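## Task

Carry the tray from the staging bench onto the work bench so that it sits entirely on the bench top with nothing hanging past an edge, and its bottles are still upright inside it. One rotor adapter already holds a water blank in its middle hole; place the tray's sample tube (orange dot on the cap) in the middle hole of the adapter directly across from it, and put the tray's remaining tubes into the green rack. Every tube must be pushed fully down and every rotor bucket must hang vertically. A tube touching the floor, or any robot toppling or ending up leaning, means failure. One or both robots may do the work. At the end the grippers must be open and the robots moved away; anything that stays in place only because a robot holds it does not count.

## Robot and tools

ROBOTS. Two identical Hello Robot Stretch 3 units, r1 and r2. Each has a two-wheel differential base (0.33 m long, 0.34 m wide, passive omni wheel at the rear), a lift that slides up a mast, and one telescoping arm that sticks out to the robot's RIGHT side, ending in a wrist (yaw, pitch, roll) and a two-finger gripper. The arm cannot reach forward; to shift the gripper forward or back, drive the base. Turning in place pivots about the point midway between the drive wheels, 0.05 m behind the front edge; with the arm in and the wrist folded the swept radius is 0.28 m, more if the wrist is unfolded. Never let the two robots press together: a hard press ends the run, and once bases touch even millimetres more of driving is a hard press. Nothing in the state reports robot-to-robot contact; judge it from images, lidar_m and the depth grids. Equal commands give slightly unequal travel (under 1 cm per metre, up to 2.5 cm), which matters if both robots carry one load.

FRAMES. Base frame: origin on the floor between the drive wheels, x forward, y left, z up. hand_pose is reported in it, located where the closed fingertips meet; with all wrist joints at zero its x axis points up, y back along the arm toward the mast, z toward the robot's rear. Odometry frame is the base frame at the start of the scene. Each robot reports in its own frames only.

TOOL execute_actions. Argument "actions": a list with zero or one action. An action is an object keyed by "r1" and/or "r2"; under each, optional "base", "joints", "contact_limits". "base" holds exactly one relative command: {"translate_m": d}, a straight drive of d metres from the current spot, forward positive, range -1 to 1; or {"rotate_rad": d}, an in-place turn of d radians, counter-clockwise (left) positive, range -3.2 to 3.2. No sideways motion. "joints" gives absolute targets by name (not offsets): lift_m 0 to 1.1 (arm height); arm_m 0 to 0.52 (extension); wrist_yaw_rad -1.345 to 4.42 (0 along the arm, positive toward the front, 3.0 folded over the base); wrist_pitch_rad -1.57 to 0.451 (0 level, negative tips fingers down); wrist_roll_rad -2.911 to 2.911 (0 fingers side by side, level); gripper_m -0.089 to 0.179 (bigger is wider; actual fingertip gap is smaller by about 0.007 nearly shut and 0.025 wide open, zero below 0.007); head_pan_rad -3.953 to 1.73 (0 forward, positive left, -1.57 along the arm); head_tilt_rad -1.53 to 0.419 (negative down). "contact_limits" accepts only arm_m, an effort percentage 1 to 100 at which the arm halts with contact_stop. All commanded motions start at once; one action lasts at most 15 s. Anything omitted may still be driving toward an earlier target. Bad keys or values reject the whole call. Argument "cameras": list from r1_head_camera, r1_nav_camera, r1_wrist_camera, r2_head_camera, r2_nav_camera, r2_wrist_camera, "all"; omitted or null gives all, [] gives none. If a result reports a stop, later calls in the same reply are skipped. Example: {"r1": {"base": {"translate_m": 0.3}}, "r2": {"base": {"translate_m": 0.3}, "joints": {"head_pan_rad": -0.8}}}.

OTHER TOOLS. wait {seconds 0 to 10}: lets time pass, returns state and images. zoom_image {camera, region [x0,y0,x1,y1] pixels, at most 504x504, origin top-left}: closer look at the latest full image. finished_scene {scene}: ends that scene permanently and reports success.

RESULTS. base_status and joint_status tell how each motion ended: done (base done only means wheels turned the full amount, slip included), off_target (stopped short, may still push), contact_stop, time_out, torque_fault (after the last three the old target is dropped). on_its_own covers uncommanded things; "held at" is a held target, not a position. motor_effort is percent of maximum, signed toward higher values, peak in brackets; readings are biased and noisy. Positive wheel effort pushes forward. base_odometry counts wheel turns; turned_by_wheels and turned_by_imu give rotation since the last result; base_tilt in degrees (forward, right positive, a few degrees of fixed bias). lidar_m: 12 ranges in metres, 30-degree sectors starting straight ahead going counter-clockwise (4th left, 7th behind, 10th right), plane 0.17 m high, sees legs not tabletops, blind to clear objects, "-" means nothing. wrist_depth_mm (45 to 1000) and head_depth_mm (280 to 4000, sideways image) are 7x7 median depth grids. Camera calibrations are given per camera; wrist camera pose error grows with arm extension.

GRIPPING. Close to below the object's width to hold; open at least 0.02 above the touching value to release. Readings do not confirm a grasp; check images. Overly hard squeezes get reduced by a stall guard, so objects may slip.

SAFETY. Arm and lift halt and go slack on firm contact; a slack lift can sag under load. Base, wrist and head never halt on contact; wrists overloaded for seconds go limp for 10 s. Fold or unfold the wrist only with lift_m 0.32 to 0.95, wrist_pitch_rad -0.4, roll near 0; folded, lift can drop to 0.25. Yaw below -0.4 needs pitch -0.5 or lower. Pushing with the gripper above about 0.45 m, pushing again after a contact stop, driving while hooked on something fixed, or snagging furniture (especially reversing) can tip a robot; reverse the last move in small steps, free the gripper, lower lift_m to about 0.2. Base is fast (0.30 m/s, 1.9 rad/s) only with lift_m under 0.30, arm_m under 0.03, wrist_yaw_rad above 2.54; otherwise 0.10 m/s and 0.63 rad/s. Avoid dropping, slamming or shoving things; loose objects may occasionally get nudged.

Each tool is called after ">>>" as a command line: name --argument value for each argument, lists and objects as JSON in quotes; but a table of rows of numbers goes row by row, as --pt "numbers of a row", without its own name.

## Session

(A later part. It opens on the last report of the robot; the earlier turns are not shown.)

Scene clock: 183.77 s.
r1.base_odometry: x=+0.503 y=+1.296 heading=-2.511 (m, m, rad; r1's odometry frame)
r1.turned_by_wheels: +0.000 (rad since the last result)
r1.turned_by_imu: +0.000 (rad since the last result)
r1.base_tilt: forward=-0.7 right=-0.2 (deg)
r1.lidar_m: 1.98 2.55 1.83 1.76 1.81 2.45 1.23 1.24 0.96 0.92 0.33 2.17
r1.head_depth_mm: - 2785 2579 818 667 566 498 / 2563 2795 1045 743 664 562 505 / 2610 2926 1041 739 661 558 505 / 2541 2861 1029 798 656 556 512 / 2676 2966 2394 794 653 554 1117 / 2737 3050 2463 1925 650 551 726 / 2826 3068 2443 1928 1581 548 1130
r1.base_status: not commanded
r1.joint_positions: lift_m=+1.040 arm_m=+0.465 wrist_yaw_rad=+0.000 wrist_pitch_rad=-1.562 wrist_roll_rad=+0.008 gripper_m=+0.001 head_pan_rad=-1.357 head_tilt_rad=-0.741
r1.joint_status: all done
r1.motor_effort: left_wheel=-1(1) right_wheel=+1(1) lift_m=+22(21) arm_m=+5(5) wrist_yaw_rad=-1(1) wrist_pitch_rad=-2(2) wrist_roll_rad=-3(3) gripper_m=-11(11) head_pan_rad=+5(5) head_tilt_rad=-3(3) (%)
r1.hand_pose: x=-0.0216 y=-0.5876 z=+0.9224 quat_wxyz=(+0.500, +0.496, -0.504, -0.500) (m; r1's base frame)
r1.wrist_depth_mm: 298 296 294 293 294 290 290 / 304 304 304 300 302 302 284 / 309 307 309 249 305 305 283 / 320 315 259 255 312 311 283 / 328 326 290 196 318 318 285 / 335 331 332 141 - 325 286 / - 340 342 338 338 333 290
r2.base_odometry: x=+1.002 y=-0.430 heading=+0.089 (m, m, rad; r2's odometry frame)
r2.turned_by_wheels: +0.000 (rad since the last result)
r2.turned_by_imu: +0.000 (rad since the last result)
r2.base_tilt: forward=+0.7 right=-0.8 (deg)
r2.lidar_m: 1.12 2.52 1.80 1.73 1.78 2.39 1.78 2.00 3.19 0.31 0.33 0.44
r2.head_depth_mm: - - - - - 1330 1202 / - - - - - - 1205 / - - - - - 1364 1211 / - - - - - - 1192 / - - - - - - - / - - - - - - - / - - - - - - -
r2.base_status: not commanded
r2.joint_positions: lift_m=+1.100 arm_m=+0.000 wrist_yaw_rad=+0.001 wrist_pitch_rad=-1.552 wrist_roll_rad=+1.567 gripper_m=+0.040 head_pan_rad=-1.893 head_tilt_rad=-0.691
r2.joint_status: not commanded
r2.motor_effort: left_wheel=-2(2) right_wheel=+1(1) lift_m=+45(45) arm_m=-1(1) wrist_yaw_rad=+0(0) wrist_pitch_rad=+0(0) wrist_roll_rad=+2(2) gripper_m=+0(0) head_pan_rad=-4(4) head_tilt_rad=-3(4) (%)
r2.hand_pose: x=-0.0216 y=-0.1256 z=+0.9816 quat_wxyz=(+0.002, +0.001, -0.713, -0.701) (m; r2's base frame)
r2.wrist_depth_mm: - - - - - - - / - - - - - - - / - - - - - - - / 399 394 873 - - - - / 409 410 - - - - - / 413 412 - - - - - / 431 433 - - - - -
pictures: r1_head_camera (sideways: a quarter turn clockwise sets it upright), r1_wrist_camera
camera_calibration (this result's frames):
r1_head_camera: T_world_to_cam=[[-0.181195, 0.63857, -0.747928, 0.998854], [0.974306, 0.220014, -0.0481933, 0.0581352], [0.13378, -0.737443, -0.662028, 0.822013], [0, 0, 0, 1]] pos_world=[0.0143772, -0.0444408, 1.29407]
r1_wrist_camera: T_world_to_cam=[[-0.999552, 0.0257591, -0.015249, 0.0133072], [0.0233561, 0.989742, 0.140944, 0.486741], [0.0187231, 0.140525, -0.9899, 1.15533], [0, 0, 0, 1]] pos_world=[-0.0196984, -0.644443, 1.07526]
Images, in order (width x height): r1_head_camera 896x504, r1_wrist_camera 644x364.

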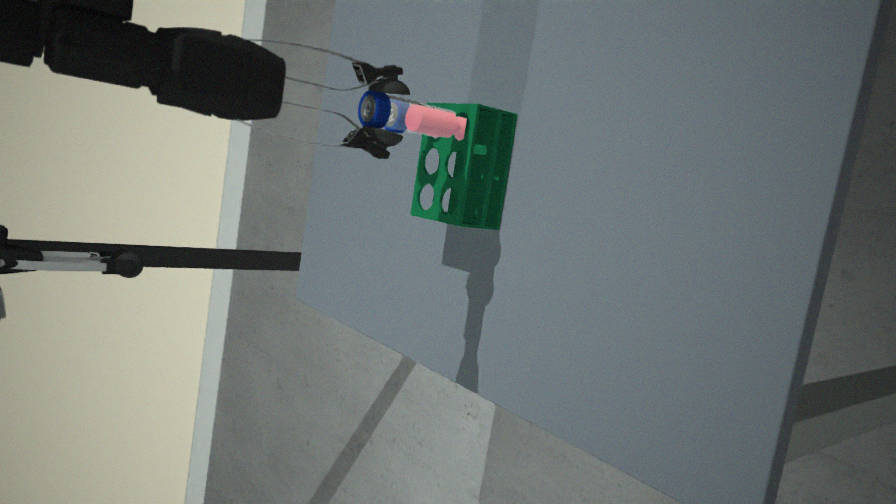

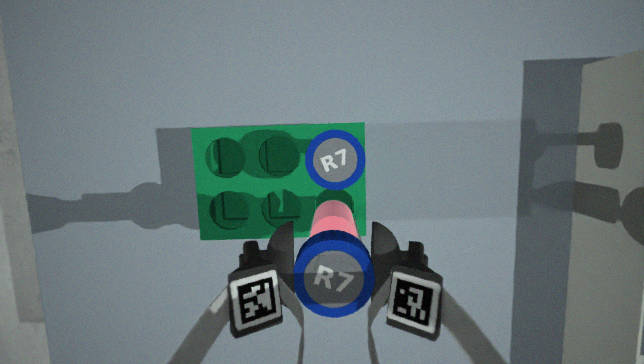

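>>> execute_actions --actions '[{"r1":{"joints":{"lift_m":1.015,"arm_m":0.462}}}]' --cameras '["r1_wrist_camera"]'

>>> execute_actions --actions '[{"r1":{"joints":{"lift_m":0.988}}}]' --cameras '[]'

>>> execute_actions --actions '[{"r1":{"joints":{"gripper_m":0.06}}}]' --cameras '[]'

>>> execute_actions --actions '[{"r1":{"joints":{"lift_m":1.06}}}]' --cameras '["r1_head_camera"]'

>>> execute_actions --actions '[{"r1":{"base":{"translate_m":-0.434},"joints":{"lift_m":1.1,"arm_m":0.42,"wrist_roll_rad":1.57,"head_pan_rad":-1.6}}}]' --cameras '["r1_wrist_camera"]'

Scene clock: 189.57 s.
r1.base_odometry: x=+0.503 y=+1.296 heading=-2.511 (m, m, rad; r1's odometry frame)
r1.turned_by_wheels: +0.000 (rad since the last result)
r1.turned_by_imu: +0.000 (rad since the last result)
r1.base_tilt: forward=-0.7 right=-0.2 (deg)
r1.lidar_m: 1.98 2.55 1.83 1.76 1.81 2.46 1.22 1.23 0.96 0.92 0.33 2.16
r1.head_depth_mm: - 2837 1791 818 669 564 499 / 2553 2813 1004 734 666 562 505 / 2586 2929 1036 739 662 560 505 / 2558 2858 1026 800 656 556 513 / 2685 2987 2408 795 654 555 1116 / 2745 3059 2478 1927 649 552 728 / 2793 3083 2434 1918 1575 549 1132
r1.base_status: not commanded
r1.joint_positions: lift_m=+1.015 arm_m=+0.462 wrist_yaw_rad=+0.000 wrist_pitch_rad=-1.562 wrist_roll_rad=+0.008 gripper_m=+0.001 head_pan_rad=-1.357 head_tilt_rad=-0.741
r1.joint_status: all done
r1.motor_effort: left_wheel=+0(2) right_wheel=+1(1) lift_m=+22(20) arm_m=-5(6) wrist_yaw_rad=+0(1) wrist_pitch_rad=-2(2) wrist_roll_rad=-3(3) gripper_m=-11(11) head_pan_rad=+5(4) head_tilt_rad=-4(4) (%)
r1.hand_pose: x=-0.0216 y=-0.5855 z=+0.8974 quat_wxyz=(+0.500, +0.496, -0.504, -0.500) (m; r1's base frame)
r1.wrist_depth_mm: 273 273 272 271 270 268 272 / 283 280 280 276 276 276 273 / 288 286 281 224 281 280 278 / 294 292 231 168 290 286 286 / 299 298 250 193 295 295 285 / 309 308 305 141 - 299 287 / 316 310 312 306 311 308 291
r2.base_odometry: x=+1.002 y=-0.430 heading=+0.089 (m, m, rad; r2's odometry frame)
r2.turned_by_wheels: +0.000 (rad since the last result)
r2.turned_by_imu: +0.000 (rad since the last result)
r2.base_tilt: forward=+0.7 right=-0.8 (deg)
r2.lidar_m: 1.12 2.53 1.81 1.73 1.79 2.40 1.79 2.00 3.19 0.31 0.33 0.44
r2.head_depth_mm: - - - - - 1329 1205 / - - - - - - 1209 / - - - - - 1362 1209 / - - - - - - 1184 / - - - - - - - / - - - - - - - / - - - - - - -
r2.base_status: not commanded
r2.joint_positions: lift_m=+1.100 arm_m=+0.000 wrist_yaw_rad=+0.001 wrist_pitch_rad=-1.552 wrist_roll_rad=+1.567 gripper_m=+0.040 head_pan_rad=-1.893 head_tilt_rad=-0.691
r2.joint_status: not commanded
r2.motor_effort: left_wheel=-2(2) right_wheel=+1(1) lift_m=+46(45) arm_m=-1(1) wrist_yaw_rad=+1(0) wrist_pitch_rad=+0(0) wrist_roll_rad=+2(2) gripper_m=+0(0) head_pan_rad=-4(4) head_tilt_rad=-3(3) (%)
r2.hand_pose: x=-0.0216 y=-0.1256 z=+0.9816 quat_wxyz=(+0.002, +0.001, -0.713, -0.701) (m; r2's base frame)
r2.wrist_depth_mm: - - - - - - - / - - - - - - - / - - - - - - - / 399 393 904 - - - - / 409 405 - - - - - / 422 415 - - - - - / 435 432 - - - - -
pictures: r1_wrist_camera
camera_calibration (this result's frames):
r1_wrist_camera: T_world_to_cam=[[-0.999552, 0.0257594, -0.015249, 0.0128709], [0.0233563, 0.989742, 0.140944, 0.488137], [0.0187232, 0.140525, -0.9899, 1.13028], [0, 0, 0, 1]] pos_world=[-0.0196984, -0.642294, 1.05026]
Images, in order (width x height): r1_wrist_camera 644x364.

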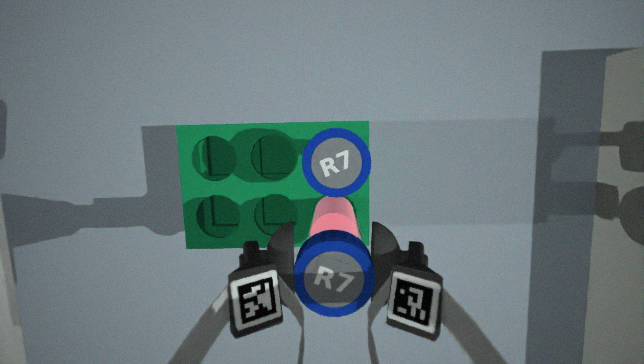

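Scene clock: 190.60 s.
r1.base_odometry: x=+0.503 y=+1.296 heading=-2.511 (m, m, rad; r1's odometry frame)
r1.turned_by_wheels: +0.000 (rad since the last result)
r1.turned_by_imu: +0.000 (rad since the last result)
r1.base_tilt: forward=-0.8 right=-0.3 (deg)
r1.lidar_m: 1.97 2.54 1.83 1.76 1.82 2.46 1.23 1.23 0.96 0.92 0.33 2.16
r1.head_depth_mm: 2429 - 1788 819 668 566 498 / 2567 2832 969 714 665 562 506 / 2585 2928 1037 734 662 560 505 / 2536 2829 1029 800 657 556 514 / 2682 2955 2384 796 652 554 1120 / 2776 3041 2483 1930 650 551 727 / 2796 3058 2453 1914 1576 548 1124
r1.base_status: not commanded
r1.joint_positions: lift_m=+0.988 arm_m=+0.462 wrist_yaw_rad=+0.000 wrist_pitch_rad=-1.562 wrist_roll_rad=+0.008 gripper_m=+0.001 head_pan_rad=-1.357 head_tilt_rad=-0.741
r1.joint_status: all done
r1.motor_effort: left_wheel=-1(1) right_wheel=+1(1) lift_m=+23(22) arm_m=-6(6) wrist_yaw_rad=+0(0) wrist_pitch_rad=-2(2) wrist_roll_rad=-3(3) gripper_m=-10(12) head_pan_rad=+5(5) head_tilt_rad=-3(3) (%)
r1.hand_pose: x=-0.0216 y=-0.5855 z=+0.8704 quat_wxyz=(+0.500, +0.496, -0.504, -0.500) (m; r1's base frame)
r1.wrist_depth_mm: 250 245 247 244 246 244 242 / 251 253 251 252 250 248 248 / 261 256 254 200 255 254 254 / 265 261 205 140 260 259 257 / 272 270 237 192 269 266 263 / 274 275 277 140 - 271 270 / 287 284 283 280 279 278 276
r2.base_odometry: x=+1.002 y=-0.430 heading=+0.089 (m, m, rad; r2's odometry frame)
r2.turned_by_wheels: +0.000 (rad since the last result)
r2.turned_by_imu: +0.000 (rad since the last result)
r2.base_tilt: forward=+0.7 right=-0.9 (deg)
r2.lidar_m: 1.12 2.53 1.81 1.73 1.79 2.40 1.79 2.00 3.19 0.31 0.33 0.44
r2.head_depth_mm: - - - - - 1331 1200 / - - - - - - 1207 / - - - - - 1368 1208 / - - - - - - 1187 / - - - - - - - / - - - - - - - / - - - - - - -
r2.base_status: not commanded
r2.joint_positions: lift_m=+1.100 arm_m=+0.000 wrist_yaw_rad=+0.001 wrist_pitch_rad=-1.552 wrist_roll_rad=+1.567 gripper_m=+0.040 head_pan_rad=-1.893 head_tilt_rad=-0.691
r2.joint_status: not commanded
r2.motor_effort: left_wheel=-2(2) right_wheel=+1(1) lift_m=+46(45) arm_m=-1(1) wrist_yaw_rad=+0(1) wrist_pitch_rad=+0(0) wrist_roll_rad=+2(2) gripper_m=+0(1) head_pan_rad=-4(4) head_tilt_rad=-3(4) (%)
r2.hand_pose: x=-0.0216 y=-0.1256 z=+0.9816 quat_wxyz=(+0.002, +0.001, -0.713, -0.701) (m; r2's base frame)
r2.wrist_depth_mm: - - - - - - - / - - - - - - - / - - - - - - - / 396 393 885 - - - - / 409 407 - - - - - / 419 417 - - - - - / 432 427 - - - - -
pictures: none
No camera images: the call's "cameras" was empty. Leave "cameras" out to get every camera's image.

Scene clock: 191.67 s.
r1.base_odometry: x=+0.503 y=+1.296 heading=-2.511 (m, m, rad; r1's odometry frame)
r1.turned_by_wheels: +0.000 (rad since the last result)
r1.turned_by_imu: +0.000 (rad since the last result)
r1.base_tilt: forward=-0.7 right=-0.2 (deg)
r1.lidar_m: 1.98 2.55 1.83 1.76 1.81 2.46 1.23 1.23 0.96 0.92 0.33 2.16
r1.head_depth_mm: 2407 - 1021 818 669 565 499 / 2538 2844 969 720 663 562 505 / 2589 2904 1043 735 659 559 506 / 2563 2832 1027 800 656 557 513 / 2693 2980 2401 794 652 554 1114 / 2784 3039 2446 1931 649 552 726 / 2804 3067 2441 1919 1578 548 1131
r1.base_status: not commanded
r1.joint_positions: lift_m=+0.988 arm_m=+0.462 wrist_yaw_rad=+0.000 wrist_pitch_rad=-1.562 wrist_roll_rad=+0.008 gripper_m=+0.060 head_pan_rad=-1.357 head_tilt_rad=-0.741
r1.joint_status: all done
r1.motor_effort: left_wheel=-1(1) right_wheel=+1(2) lift_m=+23(22) arm_m=-5(6) wrist_yaw_rad=+0(1) wrist_pitch_rad=-2(2) wrist_roll_rad=-3(3) gripper_m=+1(79) head_pan_rad=+4(6) head_tilt_rad=-4(4) (%)
r1.hand_pose: x=-0.0216 y=-0.5855 z=+0.8704 quat_wxyz=(+0.500, +0.496, -0.504, -0.500) (m; r1's base frame)
r1.wrist_depth_mm: 249 245 247 244 245 245 241 / 252 252 251 250 249 250 246 / 261 256 254 199 255 255 255 / 265 261 205 140 260 260 258 / 273 270 237 156 266 266 261 / 277 275 - 148 273 271 269 / 283 282 285 281 282 276 278
r2.base_odometry: x=+1.002 y=-0.430 heading=+0.089 (m, m, rad; r2's odometry frame)
r2.turned_by_wheels: +0.000 (rad since the last result)
r2.turned_by_imu: +0.000 (rad since the last result)
r2.base_tilt: forward=+0.7 right=-0.8 (deg)
r2.lidar_m: 1.12 2.52 1.82 1.73 1.79 2.40 1.79 2.00 3.21 0.31 0.33 0.44
r2.head_depth_mm: - - - - - 1329 1204 / - - - - - - 1206 / - - - - - 1360 1207 / - - - - - - 1184 / - - - - - - - / - - - - - - - / - - - - - - -
r2.base_status: not commanded
r2.joint_positions: lift_m=+1.100 arm_m=+0.000 wrist_yaw_rad=+0.001 wrist_pitch_rad=-1.552 wrist_roll_rad=+1.567 gripper_m=+0.040 head_pan_rad=-1.893 head_tilt_rad=-0.691
r2.joint_status: not commanded
r2.motor_effort: left_wheel=-2(2) right_wheel=+1(1) lift_m=+46(45) arm_m=-1(1) wrist_yaw_rad=+0(0) wrist_pitch_rad=+0(0) wrist_roll_rad=+2(2) gripper_m=+0(1) head_pan_rad=-5(4) head_tilt_rad=-3(3) (%)
r2.hand_pose: x=-0.0216 y=-0.1256 z=+0.9816 quat_wxyz=(+0.002, +0.001, -0.713, -0.701) (m; r2's base frame)
r2.wrist_depth_mm: - - - - - - - / - - - - - - - / - - - - - - - / 397 394 876 - - - - / 410 403 - - - - - / 420 423 - - - - - / 435 430 - - - - -
pictures: none
No camera images: the call's "cameras" was empty. Leave "cameras" out to get every camera's image.

Scene clock: 193.17 s.
r1.base_odometry: x=+0.503 y=+1.296 heading=-2.511 (m, m, rad; r1's odometry frame)
r1.turned_by_wheels: +0.000 (rad since the last result)
r1.turned_by_imu: +0.000 (rad since the last result)
r1.base_tilt: forward=-0.8 right=-0.3 (deg)
r1.lidar_m: 1.98 2.55 1.84 1.76 1.82 2.46 1.23 1.23 0.96 0.92 0.33 2.16
r1.head_depth_mm: - 2814 2595 820 669 565 498 / 2534 2844 2547 742 665 562 506 / 2602 2923 1041 746 662 559 505 / 2558 2833 1028 801 657 556 513 / 2699 2974 2410 797 653 554 1117 / 2724 3038 2482 1917 650 552 726 / 2825 3049 2436 1924 1582 548 1131
r1.base_status: not commanded
r1.joint_positions: lift_m=+1.060 arm_m=+0.462 wrist_yaw_rad=+0.000 wrist_pitch_rad=-1.562 wrist_roll_rad=+0.008 gripper_m=+0.060 head_pan_rad=-1.357 head_tilt_rad=-0.741
r1.joint_status: all done
r1.motor_effort: left_wheel=-1(1) right_wheel=+1(1) lift_m=+26(28) arm_m=-6(5) wrist_yaw_rad=-1(1) wrist_pitch_rad=-2(2) wrist_roll_rad=-3(3) gripper_m=+1(1) head_pan_rad=+5(4) head_tilt_rad=-3(3) (%)
r1.hand_pose: x=-0.0216 y=-0.5855 z=+0.9421 quat_wxyz=(+0.500, +0.496, -0.504, -0.500) (m; r1's base frame)
r1.wrist_depth_mm: 319 314 315 315 309 310 310 / 319 322 317 322 320 314 278 / 333 330 324 268 326 326 282 / 341 333 302 276 333 332 300 / - 344 344 278 340 339 303 / - 349 - 347 347 352 302 / - 359 364 355 362 356 307
r2.base_odometry: x=+1.002 y=-0.430 heading=+0.089 (m, m, rad; r2's odometry frame)
r2.turned_by_wheels: +0.000 (rad since the last result)
r2.turned_by_imu: +0.000 (rad since the last result)
r2.base_tilt: forward=+0.6 right=-0.9 (deg)
r2.lidar_m: 1.12 2.53 1.81 1.73 1.78 2.40 1.79 2.00 3.19 0.31 0.33 0.44
r2.head_depth_mm: - - - - - 1334 1203 / - - - - - - 1208 / - - - - - 1360 1206 / - - - - - - 1188 / - - - - - - - / - - - - - - - / - - - - - - -
r2.base_status: not commanded
r2.joint_positions: lift_m=+1.100 arm_m=+0.000 wrist_yaw_rad=+0.001 wrist_pitch_rad=-1.552 wrist_roll_rad=+1.567 gripper_m=+0.040 head_pan_rad=-1.893 head_tilt_rad=-0.691
r2.joint_status: not commanded
r2.motor_effort: left_wheel=-2(2) right_wheel=+1(1) lift_m=+45(45) arm_m=-1(1) wrist_yaw_rad=+0(0) wrist_pitch_rad=+0(0) wrist_roll_rad=+2(2) gripper_m=+1(1) head_pan_rad=-4(4) head_tilt_rad=-4(3) (%)
r2.hand_pose: x=-0.0216 y=-0.1256 z=+0.9816 quat_wxyz=(+0.002, +0.001, -0.713, -0.701) (m; r2's base frame)
r2.wrist_depth_mm: - - - - - - - / - - - - - - - / - - - - - - - / 399 401 895 - - - - / 407 409 - - - - - / 422 414 - - - - - / 433 426 - - - - -
pictures: r1_head_camera (sideways: a quarter turn clockwise sets it upright)
camera_calibration (this result's frames):
r1_head_camera: T_world_to_cam=[[-0.181196, 0.63857, -0.747928, 0.998854], [0.974305, 0.220015, -0.0481933, 0.0581352], [0.133781, -0.737443, -0.662028, 0.822013], [0, 0, 0, 1]] pos_world=[0.0143773, -0.0444407, 1.29407]
Images, in order (width x height): r1_head_camera 896x504.

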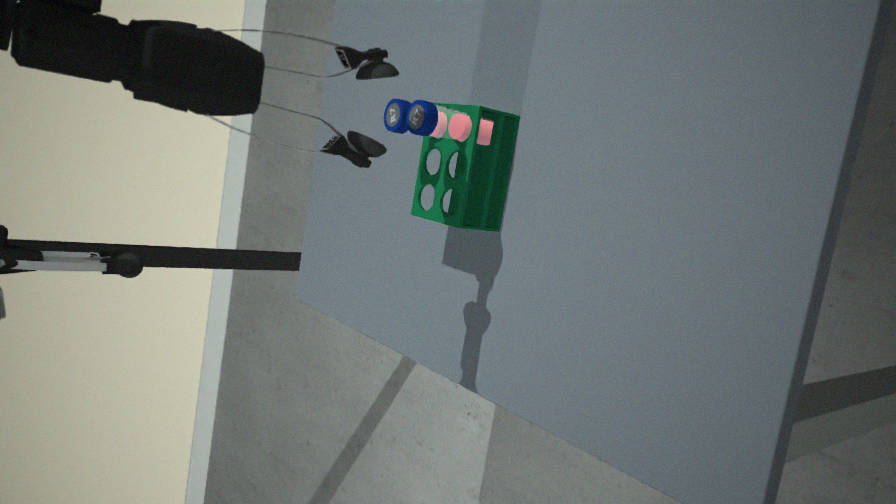

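Scene clock: 198.47 s.
r1.base_odometry: x=+0.854 y=+1.551 heading=-2.511 (m, m, rad; r1's odometry frame)
r1.turned_by_wheels: +0.000 (rad since the last result)
r1.turned_by_imu: -0.001 (rad since the last result)
r1.base_tilt: forward=-0.7 right=-0.3 (deg)
r1.lidar_m: 2.41 2.53 1.83 1.75 1.81 2.44 1.04 0.81 0.97 0.93 0.95 0.68
r1.head_depth_mm: 2623 2968 1059 819 667 564 1151 / 2657 2929 1048 815 663 551 1131 / 2628 3029 1039 761 639 538 1126 / - 2969 1003 688 653 534 1120 / 2589 2920 1017 793 644 531 1116 / 2612 2950 1010 786 616 528 1111 / 2621 2886 1000 761 483 527 1108
r1.base_status: done
r1.joint_positions: lift_m=+1.100 arm_m=+0.420 wrist_yaw_rad=+0.000 wrist_pitch_rad=-1.562 wrist_roll_rad=+1.562 gripper_m=+0.060 head_pan_rad=-1.593 head_tilt_rad=-0.741
r1.joint_status: all done
r1.motor_effort: left_wheel=-2(4) right_wheel=+0(2) lift_m=+26(27) arm_m=-5(6) wrist_yaw_rad=+0(0) wrist_pitch_rad=-2(2) wrist_roll_rad=+4(6) gripper_m=+1(0) head_pan_rad=-5(31) head_tilt_rad=-3(3) (%)
r1.hand_pose: x=-0.0215 y=-0.5432 z=+0.9822 quat_wxyz=(+0.004, +0.003, -0.710, -0.704) (m; r1's base frame)
r1.wrist_depth_mm: 355 353 352 349 351 347 351 / 366 360 355 352 354 352 354 / 367 227 359 357 360 361 363 / 377 230 378 313 369 365 371 / 393 383 380 318 372 372 - / 397 392 - 343 328 374 - / 409 402 399 363 364 326 -
r2.base_odometry: x=+1.002 y=-0.430 heading=+0.089 (m, m, rad; r2's odometry frame)
r2.turned_by_wheels: +0.000 (rad since the last result)
r2.turned_by_imu: +0.000 (rad since the last result)
r2.base_tilt: forward=+0.7 right=-0.8 (deg)
r2.lidar_m: 1.12 2.52 1.81 1.73 1.79 2.40 1.78 2.01 3.21 0.31 0.33 0.44
r2.head_depth_mm: - - - - - 1331 1207 / - - - - - - 1202 / - - - - - 1363 1206 / - - - - - - 1186 / - - - - - - - / - - - - - - - / - - - - - - -
r2.base_status: not commanded
r2.joint_positions: lift_m=+1.100 arm_m=+0.000 wrist_yaw_rad=+0.001 wrist_pitch_rad=-1.552 wrist_roll_rad=+1.567 gripper_m=+0.040 head_pan_rad=-1.893 head_tilt_rad=-0.691
r2.joint_status: not commanded
r2.motor_effort: left_wheel=-2(2) right_wheel=+1(1) lift_m=+45(45) arm_m=-1(1) wrist_yaw_rad=-1(0) wrist_pitch_rad=+0(0) wrist_roll_rad=+2(2) gripper_m=+0(0) head_pan_rad=-4(4) head_tilt_rad=-3(4) (%)
r2.hand_pose: x=-0.0216 y=-0.1256 z=+0.9816 quat_wxyz=(+0.002, +0.001, -0.713, -0.701) (m; r2's base frame)
r2.wrist_depth_mm: - - - - - - - / - - - - - - - / - - - - - - - / 397 394 864 - - - - / 407 407 - - - - - / 417 413 - - - - - / 433 428 - - - - -
pictures: r1_wrist_camera
camera_calibration (this result's frames):
r1_wrist_camera: T_world_to_cam=[[0.00909097, 0.999678, -0.0237083, 0.572246], [0.988972, -0.00548364, 0.148001, -0.092395], [0.147823, -0.0247923, -0.988703, 1.12006], [0, 0, 0, 1]] pos_world=[-0.0793967, -0.5448, 1.13465]
Images, in order (width x height): r1_wrist_camera 644x364.

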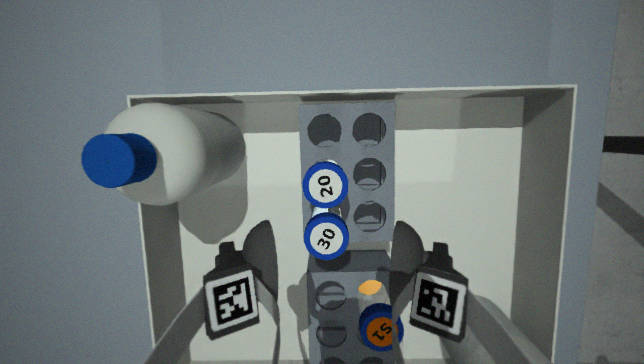

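>>> execute_actions --actions '[{"r1":{"base":{"translate_m":0.025},"joints":{"lift_m":1.04,"arm_m":0.428,"gripper_m":0.065}}}]' --cameras '[]'

>>> execute_actions --actions '[{"r1":{"joints":{"lift_m":0.988}}}]' --cameras '["r1_wrist_camera"]'

Scene clock: 201.80 s.
r1.base_odometry: x=+0.833 y=+1.537 heading=-2.511 (m, m, rad; r1's odometry frame)
r1.turned_by_wheels: +0.000 (rad since the last result)
r1.turned_by_imu: +0.000 (rad since the last result)
r1.base_tilt: forward=-0.8 right=-0.3 (deg)
r1.lidar_m: 2.39 2.54 1.83 1.75 1.81 2.44 1.04 0.84 0.97 0.93 0.96 0.66
r1.head_depth_mm: - 3001 1062 818 668 566 1131 / 2669 2933 1049 812 644 549 1131 / - 2925 1001 727 657 537 1122 / - - 1032 735 653 533 1117 / 2600 2924 1018 790 634 531 1112 / 2603 2912 1009 743 497 528 1110 / 2562 2874 999 785 547 530 1105
r1.base_status: done
r1.joint_positions: lift_m=+1.040 arm_m=+0.428 wrist_yaw_rad=+0.000 wrist_pitch_rad=-1.562 wrist_roll_rad=+1.562 gripper_m=+0.065 head_pan_rad=-1.593 head_tilt_rad=-0.741
r1.joint_status: all done
r1.motor_effort: left_wheel=-1(1) right_wheel=+1(5) lift_m=+22(22) arm_m=+5(6) wrist_yaw_rad=+0(0) wrist_pitch_rad=-2(2) wrist_roll_rad=+4(4) gripper_m=+1(35) head_pan_rad=-5(5) head_tilt_rad=-3(4) (%)
r1.hand_pose: x=-0.0215 y=-0.5504 z=+0.9224 quat_wxyz=(+0.003, +0.003, -0.710, -0.704) (m; r1's base frame)
r1.wrist_depth_mm: 295 294 292 294 294 287 287 / 162 170 294 263 275 296 268 / 141 169 285 246 300 305 268 / 319 250 311 249 310 305 271 / 329 306 317 198 301 314 282 / 334 302 - 321 276 322 288 / 341 300 338 327 212 276 274
r2.base_odometry: x=+1.002 y=-0.430 heading=+0.089 (m, m, rad; r2's odometry frame)
r2.turned_by_wheels: +0.000 (rad since the last result)
r2.turned_by_imu: +0.000 (rad since the last result)
r2.base_tilt: forward=+0.7 right=-0.8 (deg)
r2.lidar_m: 1.12 2.53 1.81 1.73 1.78 2.40 1.79 2.01 3.20 0.31 0.33 0.44
r2.head_depth_mm: - - - - - 1332 1201 / - - - - - - 1206 / - - - - - 1365 1204 / - - - - - - 1187 / - - - - - - - / - - - - - - - / - - - - - - -
r2.base_status: not commanded
r2.joint_positions: lift_m=+1.100 arm_m=+0.000 wrist_yaw_rad=+0.001 wrist_pitch_rad=-1.552 wrist_roll_rad=+1.567 gripper_m=+0.040 head_pan_rad=-1.893 head_tilt_rad=-0.691
r2.joint_status: not commanded
r2.motor_effort: left_wheel=-2(2) right_wheel=+1(1) lift_m=+45(45) arm_m=-1(1) wrist_yaw_rad=+0(1) wrist_pitch_rad=+0(0) wrist_roll_rad=+2(2) gripper_m=+0(1) head_pan_rad=-4(4) head_tilt_rad=-3(3) (%)
r2.hand_pose: x=-0.0216 y=-0.1256 z=+0.9816 quat_wxyz=(+0.002, +0.001, -0.713, -0.701) (m; r2's base frame)
r2.wrist_depth_mm: - - - - - - - / - - - - - - - / - - - - - - - / 394 396 895 - - - - / 410 404 - - - - - / 417 417 - - - - - / 431 437 - - - - -
pictures: none
No camera images: the call's "cameras" was empty. Leave "cameras" out to get every camera's image.

Scene clock: 203.10 s.
r1.base_odometry: x=+0.833 y=+1.537 heading=-2.511 (m, m, rad; r1's odometry frame)
r1.turned_by_wheels: +0.000 (rad since the last result)
r1.turned_by_imu: +0.000 (rad since the last result)
r1.base_tilt: forward=-0.7 right=-0.2 (deg)
r1.lidar_m: 2.38 2.54 1.83 1.75 1.81 2.44 1.05 0.84 0.96 0.93 0.95 0.66
r1.head_depth_mm: 2609 - 1016 805 669 566 1133 / 2541 2994 1043 813 642 548 1133 / 2488 3022 719 726 659 538 1123 / 2526 - 947 727 652 533 1120 / 2593 2962 1018 790 635 531 1114 / 2579 2943 1009 743 496 529 1109 / 2578 2864 1001 785 547 531 1102
r1.base_status: not commanded
r1.joint_positions: lift_m=+0.988 arm_m=+0.428 wrist_yaw_rad=+0.000 wrist_pitch_rad=-1.562 wrist_roll_rad=+1.562 gripper_m=+0.065 head_pan_rad=-1.593 head_tilt_rad=-0.741
r1.joint_status: all done
r1.motor_effort: left_wheel=-2(1) right_wheel=+1(0) lift_m=+22(22) arm_m=+5(6) wrist_yaw_rad=+0(0) wrist_pitch_rad=-2(2) wrist_roll_rad=+4(4) gripper_m=+1(0) head_pan_rad=-5(5) head_tilt_rad=-3(4) (%)
r1.hand_pose: x=-0.0215 y=-0.5504 z=+0.8704 quat_wxyz=(+0.003, +0.003, -0.710, -0.704) (m; r1's base frame)
r1.wrist_depth_mm: 176 220 224 189 190 214 218 / 118 150 250 219 220 246 246 / 119 145 251 195 197 251 249 / 130 236 263 138 200 257 256 / 212 264 267 150 231 263 259 / 222 272 - 211 210 271 266 / 222 262 279 248 214 274 259
r2.base_odometry: x=+1.002 y=-0.430 heading=+0.089 (m, m, rad; r2's odometry frame)
r2.turned_by_wheels: +0.000 (rad since the last result)
r2.turned_by_imu: +0.000 (rad since the last result)
r2.base_tilt: forward=+0.7 right=-0.8 (deg)
r2.lidar_m: 1.11 2.52 1.81 1.73 1.79 2.39 1.79 2.00 3.19 0.31 0.33 0.44
r2.head_depth_mm: - - - - - 1332 1208 / - - - - - - 1209 / - - - - - 1358 1208 / - - - - - - 1184 / - - - - - - - / - - - - - - - / - - - - - - -
r2.base_status: not commanded
r2.joint_positions: lift_m=+1.100 arm_m=+0.000 wrist_yaw_rad=+0.001 wrist_pitch_rad=-1.552 wrist_roll_rad=+1.567 gripper_m=+0.040 head_pan_rad=-1.893 head_tilt_rad=-0.691
r2.joint_status: not commanded
r2.motor_effort: left_wheel=-2(2) right_wheel=+1(1) lift_m=+45(45) arm_m=-1(1) wrist_yaw_rad=+0(0) wrist_pitch_rad=+0(0) wrist_roll_rad=+2(2) gripper_m=+0(0) head_pan_rad=-4(4) head_tilt_rad=-3(3) (%)
r2.hand_pose: x=-0.0216 y=-0.1256 z=+0.9816 quat_wxyz=(+0.002, +0.001, -0.713, -0.701) (m; r2's base frame)
r2.wrist_depth_mm: - - - - - - - / - - - - - - - / - - - - - - - / 392 396 885 - - - - / 409 401 - - - - - / 414 413 - - - - - / 429 432 - - - - -
pictures: r1_wrist_camera
camera_calibration (this result's frames):
r1_wrist_camera: T_world_to_cam=[[0.00927681, 0.999676, -0.0237084, 0.576746], [0.988971, -0.00566743, 0.148002, -0.0759947], [0.14782, -0.0248199, -0.988703, 1.00936], [0, 0, 0, 1]] pos_world=[-0.0793972, -0.551938, 1.02288]
Images, in order (width x height): r1_wrist_camera 644x364.

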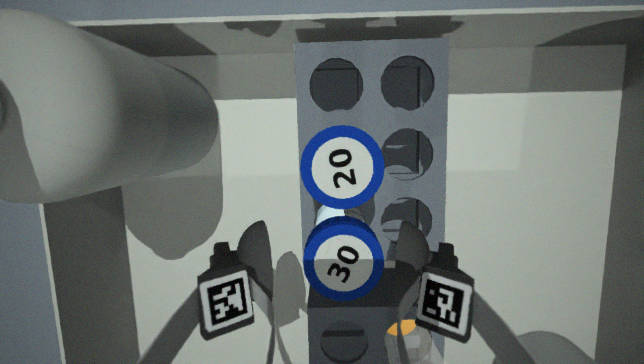

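>>> execute_actions --actions '[{"r1":{"joints":{"arm_m":0.426,"gripper_m":0}}}]' --cameras '["r1_wrist_camera"]'

>>> execute_actions --actions '[{"r1":{"joints":{"lift_m":1.1}}}]' --cameras '[]'

>>> execute_actions --actions '[{"r1":{"base":{"translate_m":0.46},"joints":{"arm_m":0.417,"head_pan_rad":-1.3}}}]' --cameras '[]'

>>> execute_actions --actions '[{"r1":{"joints":{"arm_m":0.466,"lift_m":1.09}}}]' --cameras '["r1_wrist_camera","r1_head_camera"]'

Scene clock: 207.30 s.
r1.base_odometry: x=+0.833 y=+1.537 heading=-2.511 (m, m, rad; r1's odometry frame)
r1.turned_by_wheels: +0.000 (rad since the last result)
r1.turned_by_imu: +0.000 (rad since the last result)
r1.base_tilt: forward=-0.7 right=-0.3 (deg)
r1.lidar_m: 2.38 2.54 1.83 1.75 1.81 2.44 1.04 0.84 0.97 0.93 0.96 0.66
r1.head_depth_mm: 2613 - 1012 805 670 566 1135 / 2528 3015 1045 812 642 550 1126 / 2482 3020 720 727 658 537 1125 / 2527 - 948 727 654 533 1120 / 2593 2954 1019 789 634 531 1110 / 2580 2893 1010 745 496 528 1113 / 2587 2900 1000 785 548 530 1110
r1.base_status: not commanded
r1.joint_positions: lift_m=+0.988 arm_m=+0.426 wrist_yaw_rad=+0.000 wrist_pitch_rad=-1.562 wrist_roll_rad=+1.562 gripper_m=+0.001 head_pan_rad=-1.593 head_tilt_rad=-0.741
r1.joint_status: all done
r1.motor_effort: left_wheel=-2(1) right_wheel=+1(1) lift_m=+22(22) arm_m=-6(7) wrist_yaw_rad=+0(0) wrist_pitch_rad=-2(2) wrist_roll_rad=+4(4) gripper_m=-11(86) head_pan_rad=-5(4) head_tilt_rad=-3(3) (%)
r1.hand_pose: x=-0.0215 y=-0.5492 z=+0.8704 quat_wxyz=(+0.003, +0.003, -0.710, -0.704) (m; r1's base frame)
r1.wrist_depth_mm: 212 219 224 188 189 213 218 / 120 153 250 219 220 244 245 / 120 148 253 194 195 250 251 / 131 239 261 139 201 256 255 / 215 268 265 140 234 263 260 / 223 270 273 142 - 270 267 / 226 277 281 247 218 273 257
r2.base_odometry: x=+1.002 y=-0.430 heading=+0.089 (m, m, rad; r2's odometry frame)
r2.turned_by_wheels: +0.000 (rad since the last result)
r2.turned_by_imu: +0.000 (rad since the last result)
r2.base_tilt: forward=+0.7 right=-0.9 (deg)
r2.lidar_m: 1.12 2.52 1.81 1.73 1.79 2.39 1.78 2.00 3.20 0.31 0.33 0.44
r2.head_depth_mm: - - - - - 1331 1202 / - - - - - - 1207 / - - - - - 1365 1209 / - - - - - - 1189 / - - - - - - - / - - - - - - - / - - - - - - -
r2.base_status: not commanded
r2.joint_positions: lift_m=+1.100 arm_m=+0.000 wrist_yaw_rad=+0.001 wrist_pitch_rad=-1.552 wrist_roll_rad=+1.567 gripper_m=+0.040 head_pan_rad=-1.893 head_tilt_rad=-0.691
r2.joint_status: not commanded
r2.motor_effort: left_wheel=-2(2) right_wheel=+1(1) lift_m=+46(45) arm_m=-1(1) wrist_yaw_rad=+1(1) wrist_pitch_rad=+0(0) wrist_roll_rad=+2(2) gripper_m=+1(0) head_pan_rad=-4(4) head_tilt_rad=-3(3) (%)
r2.hand_pose: x=-0.0216 y=-0.1256 z=+0.9816 quat_wxyz=(+0.002, +0.001, -0.713, -0.701) (m; r2's base frame)
r2.wrist_depth_mm: - - - - - - - / - - - - - - - / - - - - - - - / 396 396 891 - - - - / 411 406 - - - - - / 419 418 - - - - - / 439 427 - - - - -
pictures: r1_wrist_camera
camera_calibration (this result's frames):
r1_wrist_camera: T_world_to_cam=[[0.00933634, 0.999675, -0.0237085, 0.575596], [0.98897, -0.00572631, 0.148003, -0.0760209], [0.147819, -0.0248288, -0.988703, 1.00938], [0, 0, 0, 1]] pos_world=[-0.0793974, -0.550783, 1.02288]
Images, in order (width x height): r1_wrist_camera 644x364.

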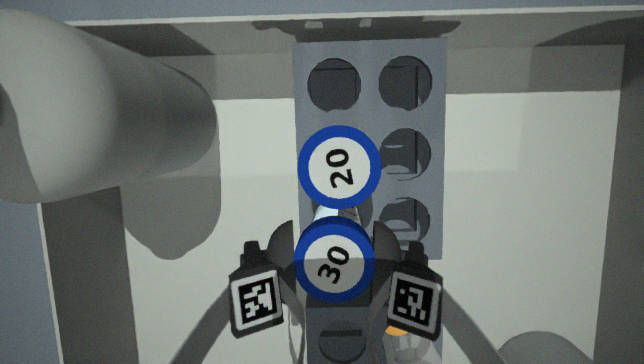

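Scene clock: 209.17 s.
r1.base_odometry: x=+0.833 y=+1.537 heading=-2.511 (m, m, rad; r1's odometry frame)
r1.turned_by_wheels: +0.000 (rad since the last result)
r1.turned_by_imu: +0.000 (rad since the last result)
r1.base_tilt: forward=-0.8 right=-0.3 (deg)
r1.lidar_m: 2.39 2.54 1.83 1.75 1.81 2.44 1.04 0.84 0.96 0.93 0.96 0.66
r1.head_depth_mm: 2655 2965 1060 818 668 565 1135 / 2655 2942 1048 814 643 550 1127 / 2611 3023 1002 724 654 538 1128 / - 2995 1023 749 653 533 1121 / 2596 2911 1024 790 635 531 1112 / 2598 2932 1010 743 496 528 1105 / 2577 2893 1000 783 547 529 1103
r1.base_status: not commanded
r1.joint_positions: lift_m=+1.100 arm_m=+0.426 wrist_yaw_rad=+0.000 wrist_pitch_rad=-1.562 wrist_roll_rad=+1.562 gripper_m=+0.001 head_pan_rad=-1.593 head_tilt_rad=-0.741
r1.joint_status: all done
r1.motor_effort: left_wheel=-1(2) right_wheel=+0(2) lift_m=+27(27) arm_m=-6(6) wrist_yaw_rad=+0(1) wrist_pitch_rad=-2(2) wrist_roll_rad=+4(4) gripper_m=-12(12) head_pan_rad=-5(5) head_tilt_rad=-3(4) (%)
r1.hand_pose: x=-0.0215 y=-0.5492 z=+0.9821 quat_wxyz=(+0.003, +0.003, -0.710, -0.704) (m; r1's base frame)
r1.wrist_depth_mm: 353 351 352 351 349 348 350 / 359 233 351 308 330 350 356 / 368 202 290 309 359 360 359 / 380 374 374 346 365 370 373 / 393 378 379 140 374 376 383 / 398 396 385 142 - 357 - / 406 407 384 367 367 275 -
r2.base_odometry: x=+1.002 y=-0.430 heading=+0.089 (m, m, rad; r2's odometry frame)
r2.turned_by_wheels: +0.000 (rad since the last result)
r2.turned_by_imu: +0.000 (rad since the last result)
r2.base_tilt: forward=+0.6 right=-0.8 (deg)
r2.lidar_m: 1.12 2.52 1.81 1.73 1.79 2.40 1.79 2.00 3.21 0.31 0.33 0.44
r2.head_depth_mm: - - - - - 1330 1210 / - - - - - - 1208 / - - - - - 1365 1208 / - - - - - - 1187 / - - - - - - - / - - - - - - - / - - - - - - -
r2.base_status: not commanded
r2.joint_positions: lift_m=+1.100 arm_m=+0.000 wrist_yaw_rad=+0.001 wrist_pitch_rad=-1.552 wrist_roll_rad=+1.567 gripper_m=+0.040 head_pan_rad=-1.893 head_tilt_rad=-0.691
r2.joint_status: not commanded
r2.motor_effort: left_wheel=-2(2) right_wheel=+1(1) lift_m=+45(45) arm_m=-1(1) wrist_yaw_rad=+0(0) wrist_pitch_rad=+0(0) wrist_roll_rad=+2(2) gripper_m=+1(1) head_pan_rad=-4(4) head_tilt_rad=-3(4) (%)
r2.hand_pose: x=-0.0216 y=-0.1256 z=+0.9816 quat_wxyz=(+0.002, +0.001, -0.713, -0.701) (m; r2's base frame)
r2.wrist_depth_mm: - - - - - - - / - - - - - - - / - - - - - - - / 395 392 893 - - - - / 409 408 - - - - - / 422 417 - - - - - / 430 428 - - - - -
pictures: none
No camera images: the call's "cameras" was empty. Leave "cameras" out to get every camera's image.

Scene clock: 215.17 s.
r1.base_odometry: x=+0.462 y=+1.266 heading=-2.512 (m, m, rad; r1's odometry frame)
r1.turned_by_wheels: +0.000 (rad since the last result)
r1.turned_by_imu: +0.001 (rad since the last result)
r1.base_tilt: forward=-0.7 right=-0.3 (deg)
r1.lidar_m: 1.93 2.55 1.84 1.76 1.82 2.45 1.28 1.29 0.95 0.92 0.30 2.11
r1.head_depth_mm: 2447 - 2598 697 669 564 490 / 2563 2816 2546 745 666 561 498 / 2534 2808 1034 807 661 560 506 / 2663 2986 2494 800 656 557 512 / 2737 3070 2499 1941 652 555 714 / 2844 3070 2463 1929 1590 551 1115 / 2885 3163 2433 1903 1575 1343 1172
r1.base_status: done
r1.joint_positions: lift_m=+1.100 arm_m=+0.417 wrist_yaw_rad=+0.000 wrist_pitch_rad=-1.562 wrist_roll_rad=+1.562 gripper_m=+0.001 head_pan_rad=-1.307 head_tilt_rad=-0.741
r1.joint_status: all done
r1.motor_effort: left_wheel=-2(1) right_wheel=+1(4) lift_m=+27(27) arm_m=-5(5) wrist_yaw_rad=-1(0) wrist_pitch_rad=-2(2) wrist_roll_rad=+4(4) gripper_m=-12(11) head_pan_rad=+4(36) head_tilt_rad=-4(3) (%)
r1.hand_pose: x=-0.0215 y=-0.5402 z=+0.9821 quat_wxyz=(+0.003, +0.003, -0.710, -0.704) (m; r1's base frame)
r1.wrist_depth_mm: 356 348 349 351 348 347 343 / 364 363 359 358 358 356 357 / 372 366 250 361 370 365 361 / 381 379 351 369 377 373 372 / 386 386 360 140 378 378 380 / 401 395 392 141 - 387 - / 406 403 407 405 405 397 -
r2.base_odometry: x=+1.002 y=-0.430 heading=+0.089 (m, m, rad; r2's odometry frame)
r2.turned_by_wheels: +0.000 (rad since the last result)
r2.turned_by_imu: +0.000 (rad since the last result)
r2.base_tilt: forward=+0.6 right=-0.7 (deg)
r2.lidar_m: 1.12 2.53 1.81 1.73 1.78 2.40 1.79 2.01 3.21 0.31 0.33 0.44
r2.head_depth_mm: - - - - - 1334 1205 / - - - - - - 1204 / - - - - - 1365 1207 / - - - - - - 1184 / - - - - - - - / - - - - - - - / - - - - - - -
r2.base_status: not commanded
r2.joint_positions: lift_m=+1.100 arm_m=+0.000 wrist_yaw_rad=+0.001 wrist_pitch_rad=-1.552 wrist_roll_rad=+1.567 gripper_m=+0.040 head_pan_rad=-1.893 head_tilt_rad=-0.691
r2.joint_status: not commanded
r2.motor_effort: left_wheel=-2(2) right_wheel=+2(1) lift_m=+45(45) arm_m=-1(1) wrist_yaw_rad=+0(0) wrist_pitch_rad=+0(0) wrist_roll_rad=+2(2) gripper_m=+0(0) head_pan_rad=-5(4) head_tilt_rad=-3(3) (%)
r2.hand_pose: x=-0.0216 y=-0.1256 z=+0.9816 quat_wxyz=(+0.002, +0.001, -0.713, -0.701) (m; r2's base frame)
r2.wrist_depth_mm: - - - - - - - / - - - - - - - / - - - - - - - / 398 397 896 - - - - / 405 405 - - - - - / 419 417 - - - - - / 429 424 - - - - -
pictures: none
No camera images: the call's "cameras" was empty. Leave "cameras" out to get every camera's image.

Scene clock: 216.63 s.
r1.base_odometry: x=+0.462 y=+1.266 heading=-2.512 (m, m, rad; r1's odometry frame)
r1.turned_by_wheels: +0.000 (rad since the last result)
r1.turned_by_imu: +0.000 (rad since the last result)
r1.base_tilt: forward=-0.8 right=-0.3 (deg)
r1.lidar_m: 1.93 2.55 1.84 1.76 1.82 2.46 1.28 1.29 0.95 0.92 0.30 2.11
r1.head_depth_mm: 2456 2864 2604 701 669 565 490 / 2551 2833 2561 757 664 562 497 / 2535 2828 1042 807 662 559 505 / 2699 2947 2536 802 657 556 513 / 2755 3054 2512 1935 653 554 716 / 2826 3085 2475 1921 1583 552 1112 / 2888 3107 2433 1919 1575 1339 1166
r1.base_status: not commanded
r1.joint_positions: lift_m=+1.090 arm_m=+0.466 wrist_yaw_rad=+0.000 wrist_pitch_rad=-1.562 wrist_roll_rad=+1.562 gripper_m=+0.001 head_pan_rad=-1.307 head_tilt_rad=-0.741
r1.joint_status: all done
r1.motor_effort: left_wheel=-1(1) right_wheel=+1(0) lift_m=+22(23) arm_m=+6(6) wrist_yaw_rad=-1(0) wrist_pitch_rad=-2(2) wrist_roll_rad=+4(4) gripper_m=-13(11) head_pan_rad=+5(5) head_tilt_rad=-4(3) (%)
r1.hand_pose: x=-0.0215 y=-0.5884 z=+0.9724 quat_wxyz=(+0.003, +0.003, -0.710, -0.704) (m; r1's base frame)
r1.wrist_depth_mm: 348 343 340 342 340 337 336 / 352 353 349 348 348 343 348 / 366 359 353 298 352 349 351 / 369 369 368 309 362 363 361 / 378 379 371 140 373 369 367 / 391 381 387 142 - 377 375 / 399 395 397 390 389 386 386
r2.base_odometry: x=+1.002 y=-0.430 heading=+0.089 (m, m, rad; r2's odometry frame)
r2.turned_by_wheels: +0.000 (rad since the last result)
r2.turned_by_imu: +0.000 (rad since the last result)
r2.base_tilt: forward=+0.7 right=-0.9 (deg)
r2.lidar_m: 1.12 2.53 1.81 1.73 1.78 2.40 1.79 2.00 3.20 0.31 0.33 0.44
r2.head_depth_mm: - - - - - 1333 1203 / - - - - - - 1209 / - - - - - 1364 1204 / - - - - - - 1188 / - - - - - - - / - - - - - - - / - - - - - - -
r2.base_status: not commanded
r2.joint_positions: lift_m=+1.100 arm_m=+0.000 wrist_yaw_rad=+0.001 wrist_pitch_rad=-1.552 wrist_roll_rad=+1.567 gripper_m=+0.040 head_pan_rad=-1.893 head_tilt_rad=-0.691
r2.joint_status: not commanded
r2.motor_effort: left_wheel=-2(2) right_wheel=+1(1) lift_m=+45(45) arm_m=-1(1) wrist_yaw_rad=+0(1) wrist_pitch_rad=+0(0) wrist_roll_rad=+2(2) gripper_m=+1(0) head_pan_rad=-4(4) head_tilt_rad=-3(3) (%)
r2.hand_pose: x=-0.0216 y=-0.1256 z=+0.9816 quat_wxyz=(+0.002, +0.001, -0.713, -0.701) (m; r2's base frame)
r2.wrist_depth_mm: - - - - - - - / - - - - - - - / - - - - - - - / 394 394 913 - - - - / 410 406 - - - - - / 417 417 - - - - - / 433 426 - - - - -
pictures: r1_head_camera (sideways: a quarter turn clockwise sets it upright), r1_wrist_camera
camera_calibration (this result's frames):
r1_head_camera: T_world_to_cam=[[-0.212876, 0.628719, -0.747928, 0.999047], [0.962095, 0.268422, -0.0481933, 0.0582097], [0.170461, -0.729837, -0.662028, 0.82179], [0, 0, 0, 1]] pos_world=[0.0165875, -0.0439717, 1.29407]
r1_wrist_camera: T_world_to_cam=[[0.00969816, 0.999672, -0.0237088, 0.617157], [0.988968, -0.00608413, 0.148005, -0.091553], [0.147813, -0.0248827, -0.988702, 1.10921], [0, 0, 0, 1]] pos_world=[-0.0793982, -0.589911, 1.12487]
Images, in order (width x height): r1_head_camera 896x504, r1_wrist_camera 644x364.

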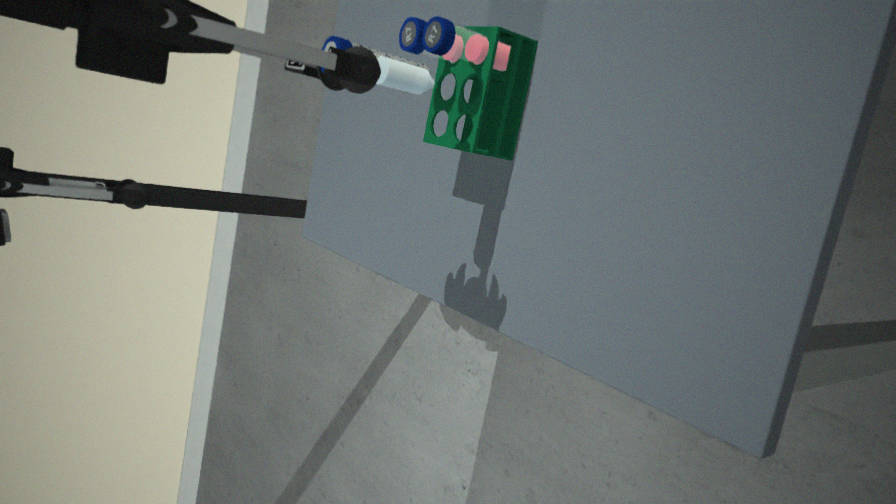

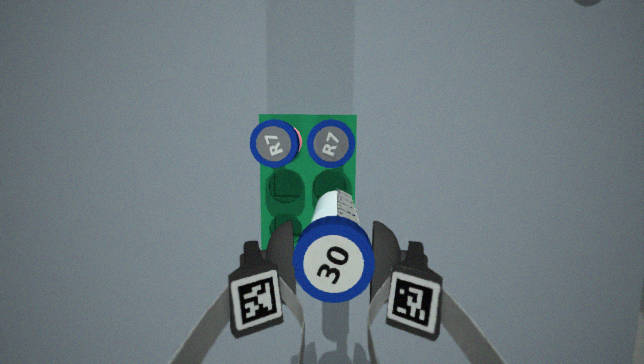

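>>> execute_actions --actions '[{"r1":{"base":{"translate_m":-0.002},"joints":{"arm_m":0.462,"lift_m":1.06}}}]' --cameras '["r1_wrist_camera"]'

>>> execute_actions --actions '[{"r1":{"joints":{"lift_m":1.035}}}]' --cameras '["r1_wrist_camera","r1_head_camera"]'

Scene clock: 219.53 s.
r1.base_odometry: x=+0.463 y=+1.267 heading=-2.512 (m, m, rad; r1's odometry frame)
r1.turned_by_wheels: +0.000 (rad since the last result)
r1.turned_by_imu: +0.000 (rad since the last result)
r1.base_tilt: forward=-0.7 right=-0.2 (deg)
r1.lidar_m: 1.93 2.55 1.84 1.76 1.82 2.45 1.28 1.28 0.96 0.92 0.30 2.12
r1.head_depth_mm: 2487 - 2572 700 670 565 490 / 2567 2852 2574 743 664 563 497 / 2512 2810 1037 809 660 559 506 / 2694 2983 2419 800 657 557 513 / 2745 3042 2487 1939 653 553 715 / 2807 3092 2474 1925 1595 550 1108 / 2883 3110 2430 1910 1582 1351 1165
r1.base_status: done
r1.joint_positions: lift_m=+1.060 arm_m=+0.462 wrist_yaw_rad=+0.000 wrist_pitch_rad=-1.562 wrist_roll_rad=+1.562 gripper_m=+0.001 head_pan_rad=-1.307 head_tilt_rad=-0.741
r1.joint_status: all done
r1.motor_effort: left_wheel=-2(6) right_wheel=+1(3) lift_m=+22(24) arm_m=-6(6) wrist_yaw_rad=+0(1) wrist_pitch_rad=-2(2) wrist_roll_rad=+4(4) gripper_m=-11(11) head_pan_rad=+5(5) head_tilt_rad=-2(4) (%)
r1.hand_pose: x=-0.0215 y=-0.5852 z=+0.9424 quat_wxyz=(+0.003, +0.003, -0.710, -0.704) (m; r1's base frame)
r1.wrist_depth_mm: 318 321 315 313 313 309 308 / 323 317 320 319 318 321 319 / 333 331 331 267 323 325 318 / 339 335 338 274 330 326 329 / 347 338 341 140 337 339 336 / 353 352 352 141 - 348 345 / 366 360 360 357 356 356 352
r2.base_odometry: x=+1.002 y=-0.430 heading=+0.089 (m, m, rad; r2's odometry frame)
r2.turned_by_wheels: +0.000 (rad since the last result)
r2.turned_by_imu: +0.000 (rad since the last result)
r2.base_tilt: forward=+0.8 right=-0.8 (deg)
r2.lidar_m: 1.12 2.52 1.81 1.73 1.78 2.39 1.79 1.99 3.20 0.31 0.33 0.44
r2.head_depth_mm: - - - - - 1331 1206 / - - - - - - 1206 / - - - - - 1360 1207 / - - - - - - 1184 / - - - - - - - / - - - - - - - / - - - - - - -
r2.base_status: not commanded
r2.joint_positions: lift_m=+1.100 arm_m=+0.000 wrist_yaw_rad=+0.001 wrist_pitch_rad=-1.552 wrist_roll_rad=+1.567 gripper_m=+0.040 head_pan_rad=-1.893 head_tilt_rad=-0.691
r2.joint_status: not commanded
r2.motor_effort: left_wheel=-2(2) right_wheel=+1(1) lift_m=+45(45) arm_m=-1(1) wrist_yaw_rad=+1(1) wrist_pitch_rad=+0(0) wrist_roll_rad=+2(2) gripper_m=+0(0) head_pan_rad=-4(4) head_tilt_rad=-4(3) (%)
r2.hand_pose: x=-0.0216 y=-0.1256 z=+0.9816 quat_wxyz=(+0.002, +0.001, -0.713, -0.701) (m; r2's base frame)
r2.wrist_depth_mm: - - - - - - - / - - - - - - - / - - - - - - - / 396 394 887 - - - - / 409 407 - - - - - / 413 413 - - - - - / 438 431 - - - - -
pictures: r1_wrist_camera
camera_calibration (this result's frames):
r1_wrist_camera: T_world_to_cam=[[0.00969842, 0.999672, -0.0237087, 0.613306], [0.988968, -0.0060844, 0.148005, -0.0870941], [0.147813, -0.0248826, -0.988702, 1.07963], [0, 0, 0, 1]] pos_world=[-0.0793982, -0.586771, 1.09487]
Images, in order (width x height): r1_wrist_camera 644x364.

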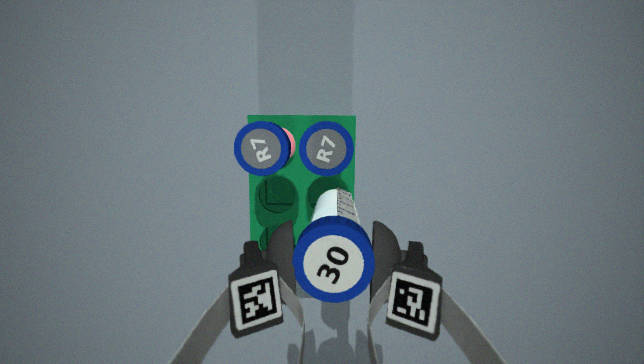

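Scene clock: 220.53 s.
r1.base_odometry: x=+0.463 y=+1.267 heading=-2.512 (m, m, rad; r1's odometry frame)
r1.turned_by_wheels: +0.000 (rad since the last result)
r1.turned_by_imu: +0.000 (rad since the last result)
r1.base_tilt: forward=-0.8 right=-0.3 (deg)
r1.lidar_m: 1.93 2.55 1.84 1.76 1.82 2.46 1.27 1.29 0.96 0.92 0.30 2.11
r1.head_depth_mm: 2479 - 1018 702 670 565 490 / 2548 2846 2559 737 664 562 498 / 2517 2872 1041 808 660 559 506 / 2633 2982 2423 801 656 557 514 / 2721 3039 2504 1940 655 554 715 / 2781 3075 2479 1929 1581 552 1116 / 2867 3164 2445 1923 1578 1337 1165
r1.base_status: not commanded
r1.joint_positions: lift_m=+1.035 arm_m=+0.462 wrist_yaw_rad=+0.000 wrist_pitch_rad=-1.562 wrist_roll_rad=+1.562 gripper_m=+0.001 head_pan_rad=-1.307 head_tilt_rad=-0.741
r1.joint_status: all done
r1.motor_effort: left_wheel=-2(2) right_wheel=+1(1) lift_m=+22(21) arm_m=-6(6) wrist_yaw_rad=+0(1) wrist_pitch_rad=-2(2) wrist_roll_rad=+4(4) gripper_m=-11(11) head_pan_rad=+5(5) head_tilt_rad=-3(4) (%)
r1.hand_pose: x=-0.0215 y=-0.5852 z=+0.9174 quat_wxyz=(+0.003, +0.003, -0.710, -0.704) (m; r1's base frame)
r1.wrist_depth_mm: 295 292 291 288 286 286 285 / 302 300 299 297 294 294 295 / 308 305 303 241 301 298 299 / 313 313 307 248 305 303 308 / 323 318 317 140 317 311 313 / 330 328 325 141 - 320 320 / 337 334 332 332 328 330 325
r2.base_odometry: x=+1.002 y=-0.430 heading=+0.089 (m, m, rad; r2's odometry frame)
r2.turned_by_wheels: +0.000 (rad since the last result)
r2.turned_by_imu: +0.000 (rad since the last result)
r2.base_tilt: forward=+0.6 right=-0.9 (deg)
r2.lidar_m: 1.12 2.52 1.82 1.73 1.78 2.40 1.79 2.00 3.19 0.31 0.33 0.44
r2.head_depth_mm: - - - - - 1332 1208 / - - - - - - 1205 / - - - - - 1369 1210 / - - - - - - 1189 / - - - - - - - / - - - - - - - / - - - - - - -
r2.base_status: not commanded
r2.joint_positions: lift_m=+1.100 arm_m=+0.000 wrist_yaw_rad=+0.001 wrist_pitch_rad=-1.552 wrist_roll_rad=+1.567 gripper_m=+0.040 head_pan_rad=-1.893 head_tilt_rad=-0.691
r2.joint_status: not commanded
r2.motor_effort: left_wheel=-2(2) right_wheel=+1(1) lift_m=+46(45) arm_m=-1(1) wrist_yaw_rad=+0(1) wrist_pitch_rad=+0(0) wrist_roll_rad=+2(2) gripper_m=+0(0) head_pan_rad=-4(3) head_tilt_rad=-3(3) (%)
r2.hand_pose: x=-0.0216 y=-0.1256 z=+0.9816 quat_wxyz=(+0.002, +0.001, -0.713, -0.701) (m; r2's base frame)
r2.wrist_depth_mm: - - - - - - - / - - - - - - - / - - - - - - - / 394 399 866 - - - - / 410 405 - - - - - / 413 418 - - - - - / 433 427 - - - - -
pictures: r1_head_camera (sideways: a quarter turn clockwise sets it upright), r1_wrist_camera
camera_calibration (this result's frames):
r1_head_camera: T_world_to_cam=[[-0.212913, 0.628706, -0.747928, 0.999048], [0.962079, 0.268479, -0.0481933, 0.0582098], [0.170504, -0.729827, -0.662028, 0.821789], [0, 0, 0, 1]] pos_world=[0.0165901, -0.043971, 1.29407]
r1_wrist_camera: T_world_to_cam=[[0.00969812, 0.999672, -0.0237087, 0.612712], [0.988968, -0.00608411, 0.148005, -0.0833939], [0.147813, -0.0248825, -0.988702, 1.05492], [0, 0, 0, 1]] pos_world=[-0.0793982, -0.586769, 1.06987]
Images, in order (width x height): r1_head_camera 896x504, r1_wrist_camera 644x364.

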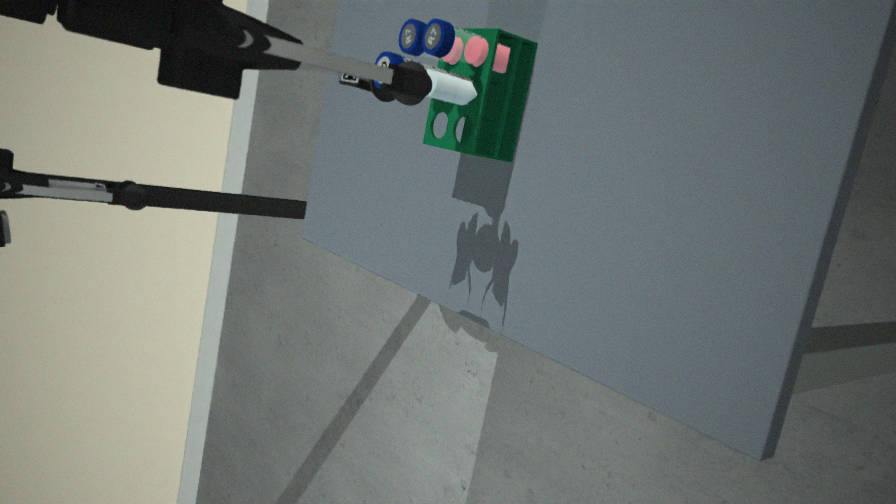

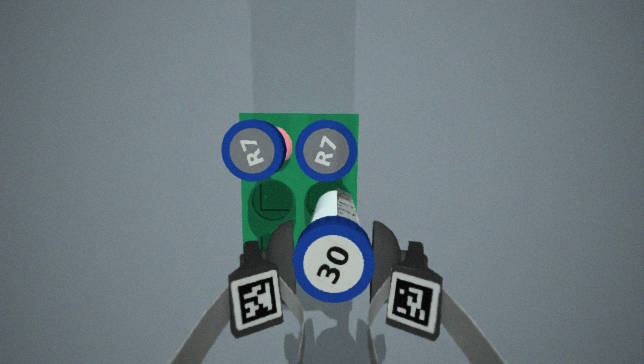

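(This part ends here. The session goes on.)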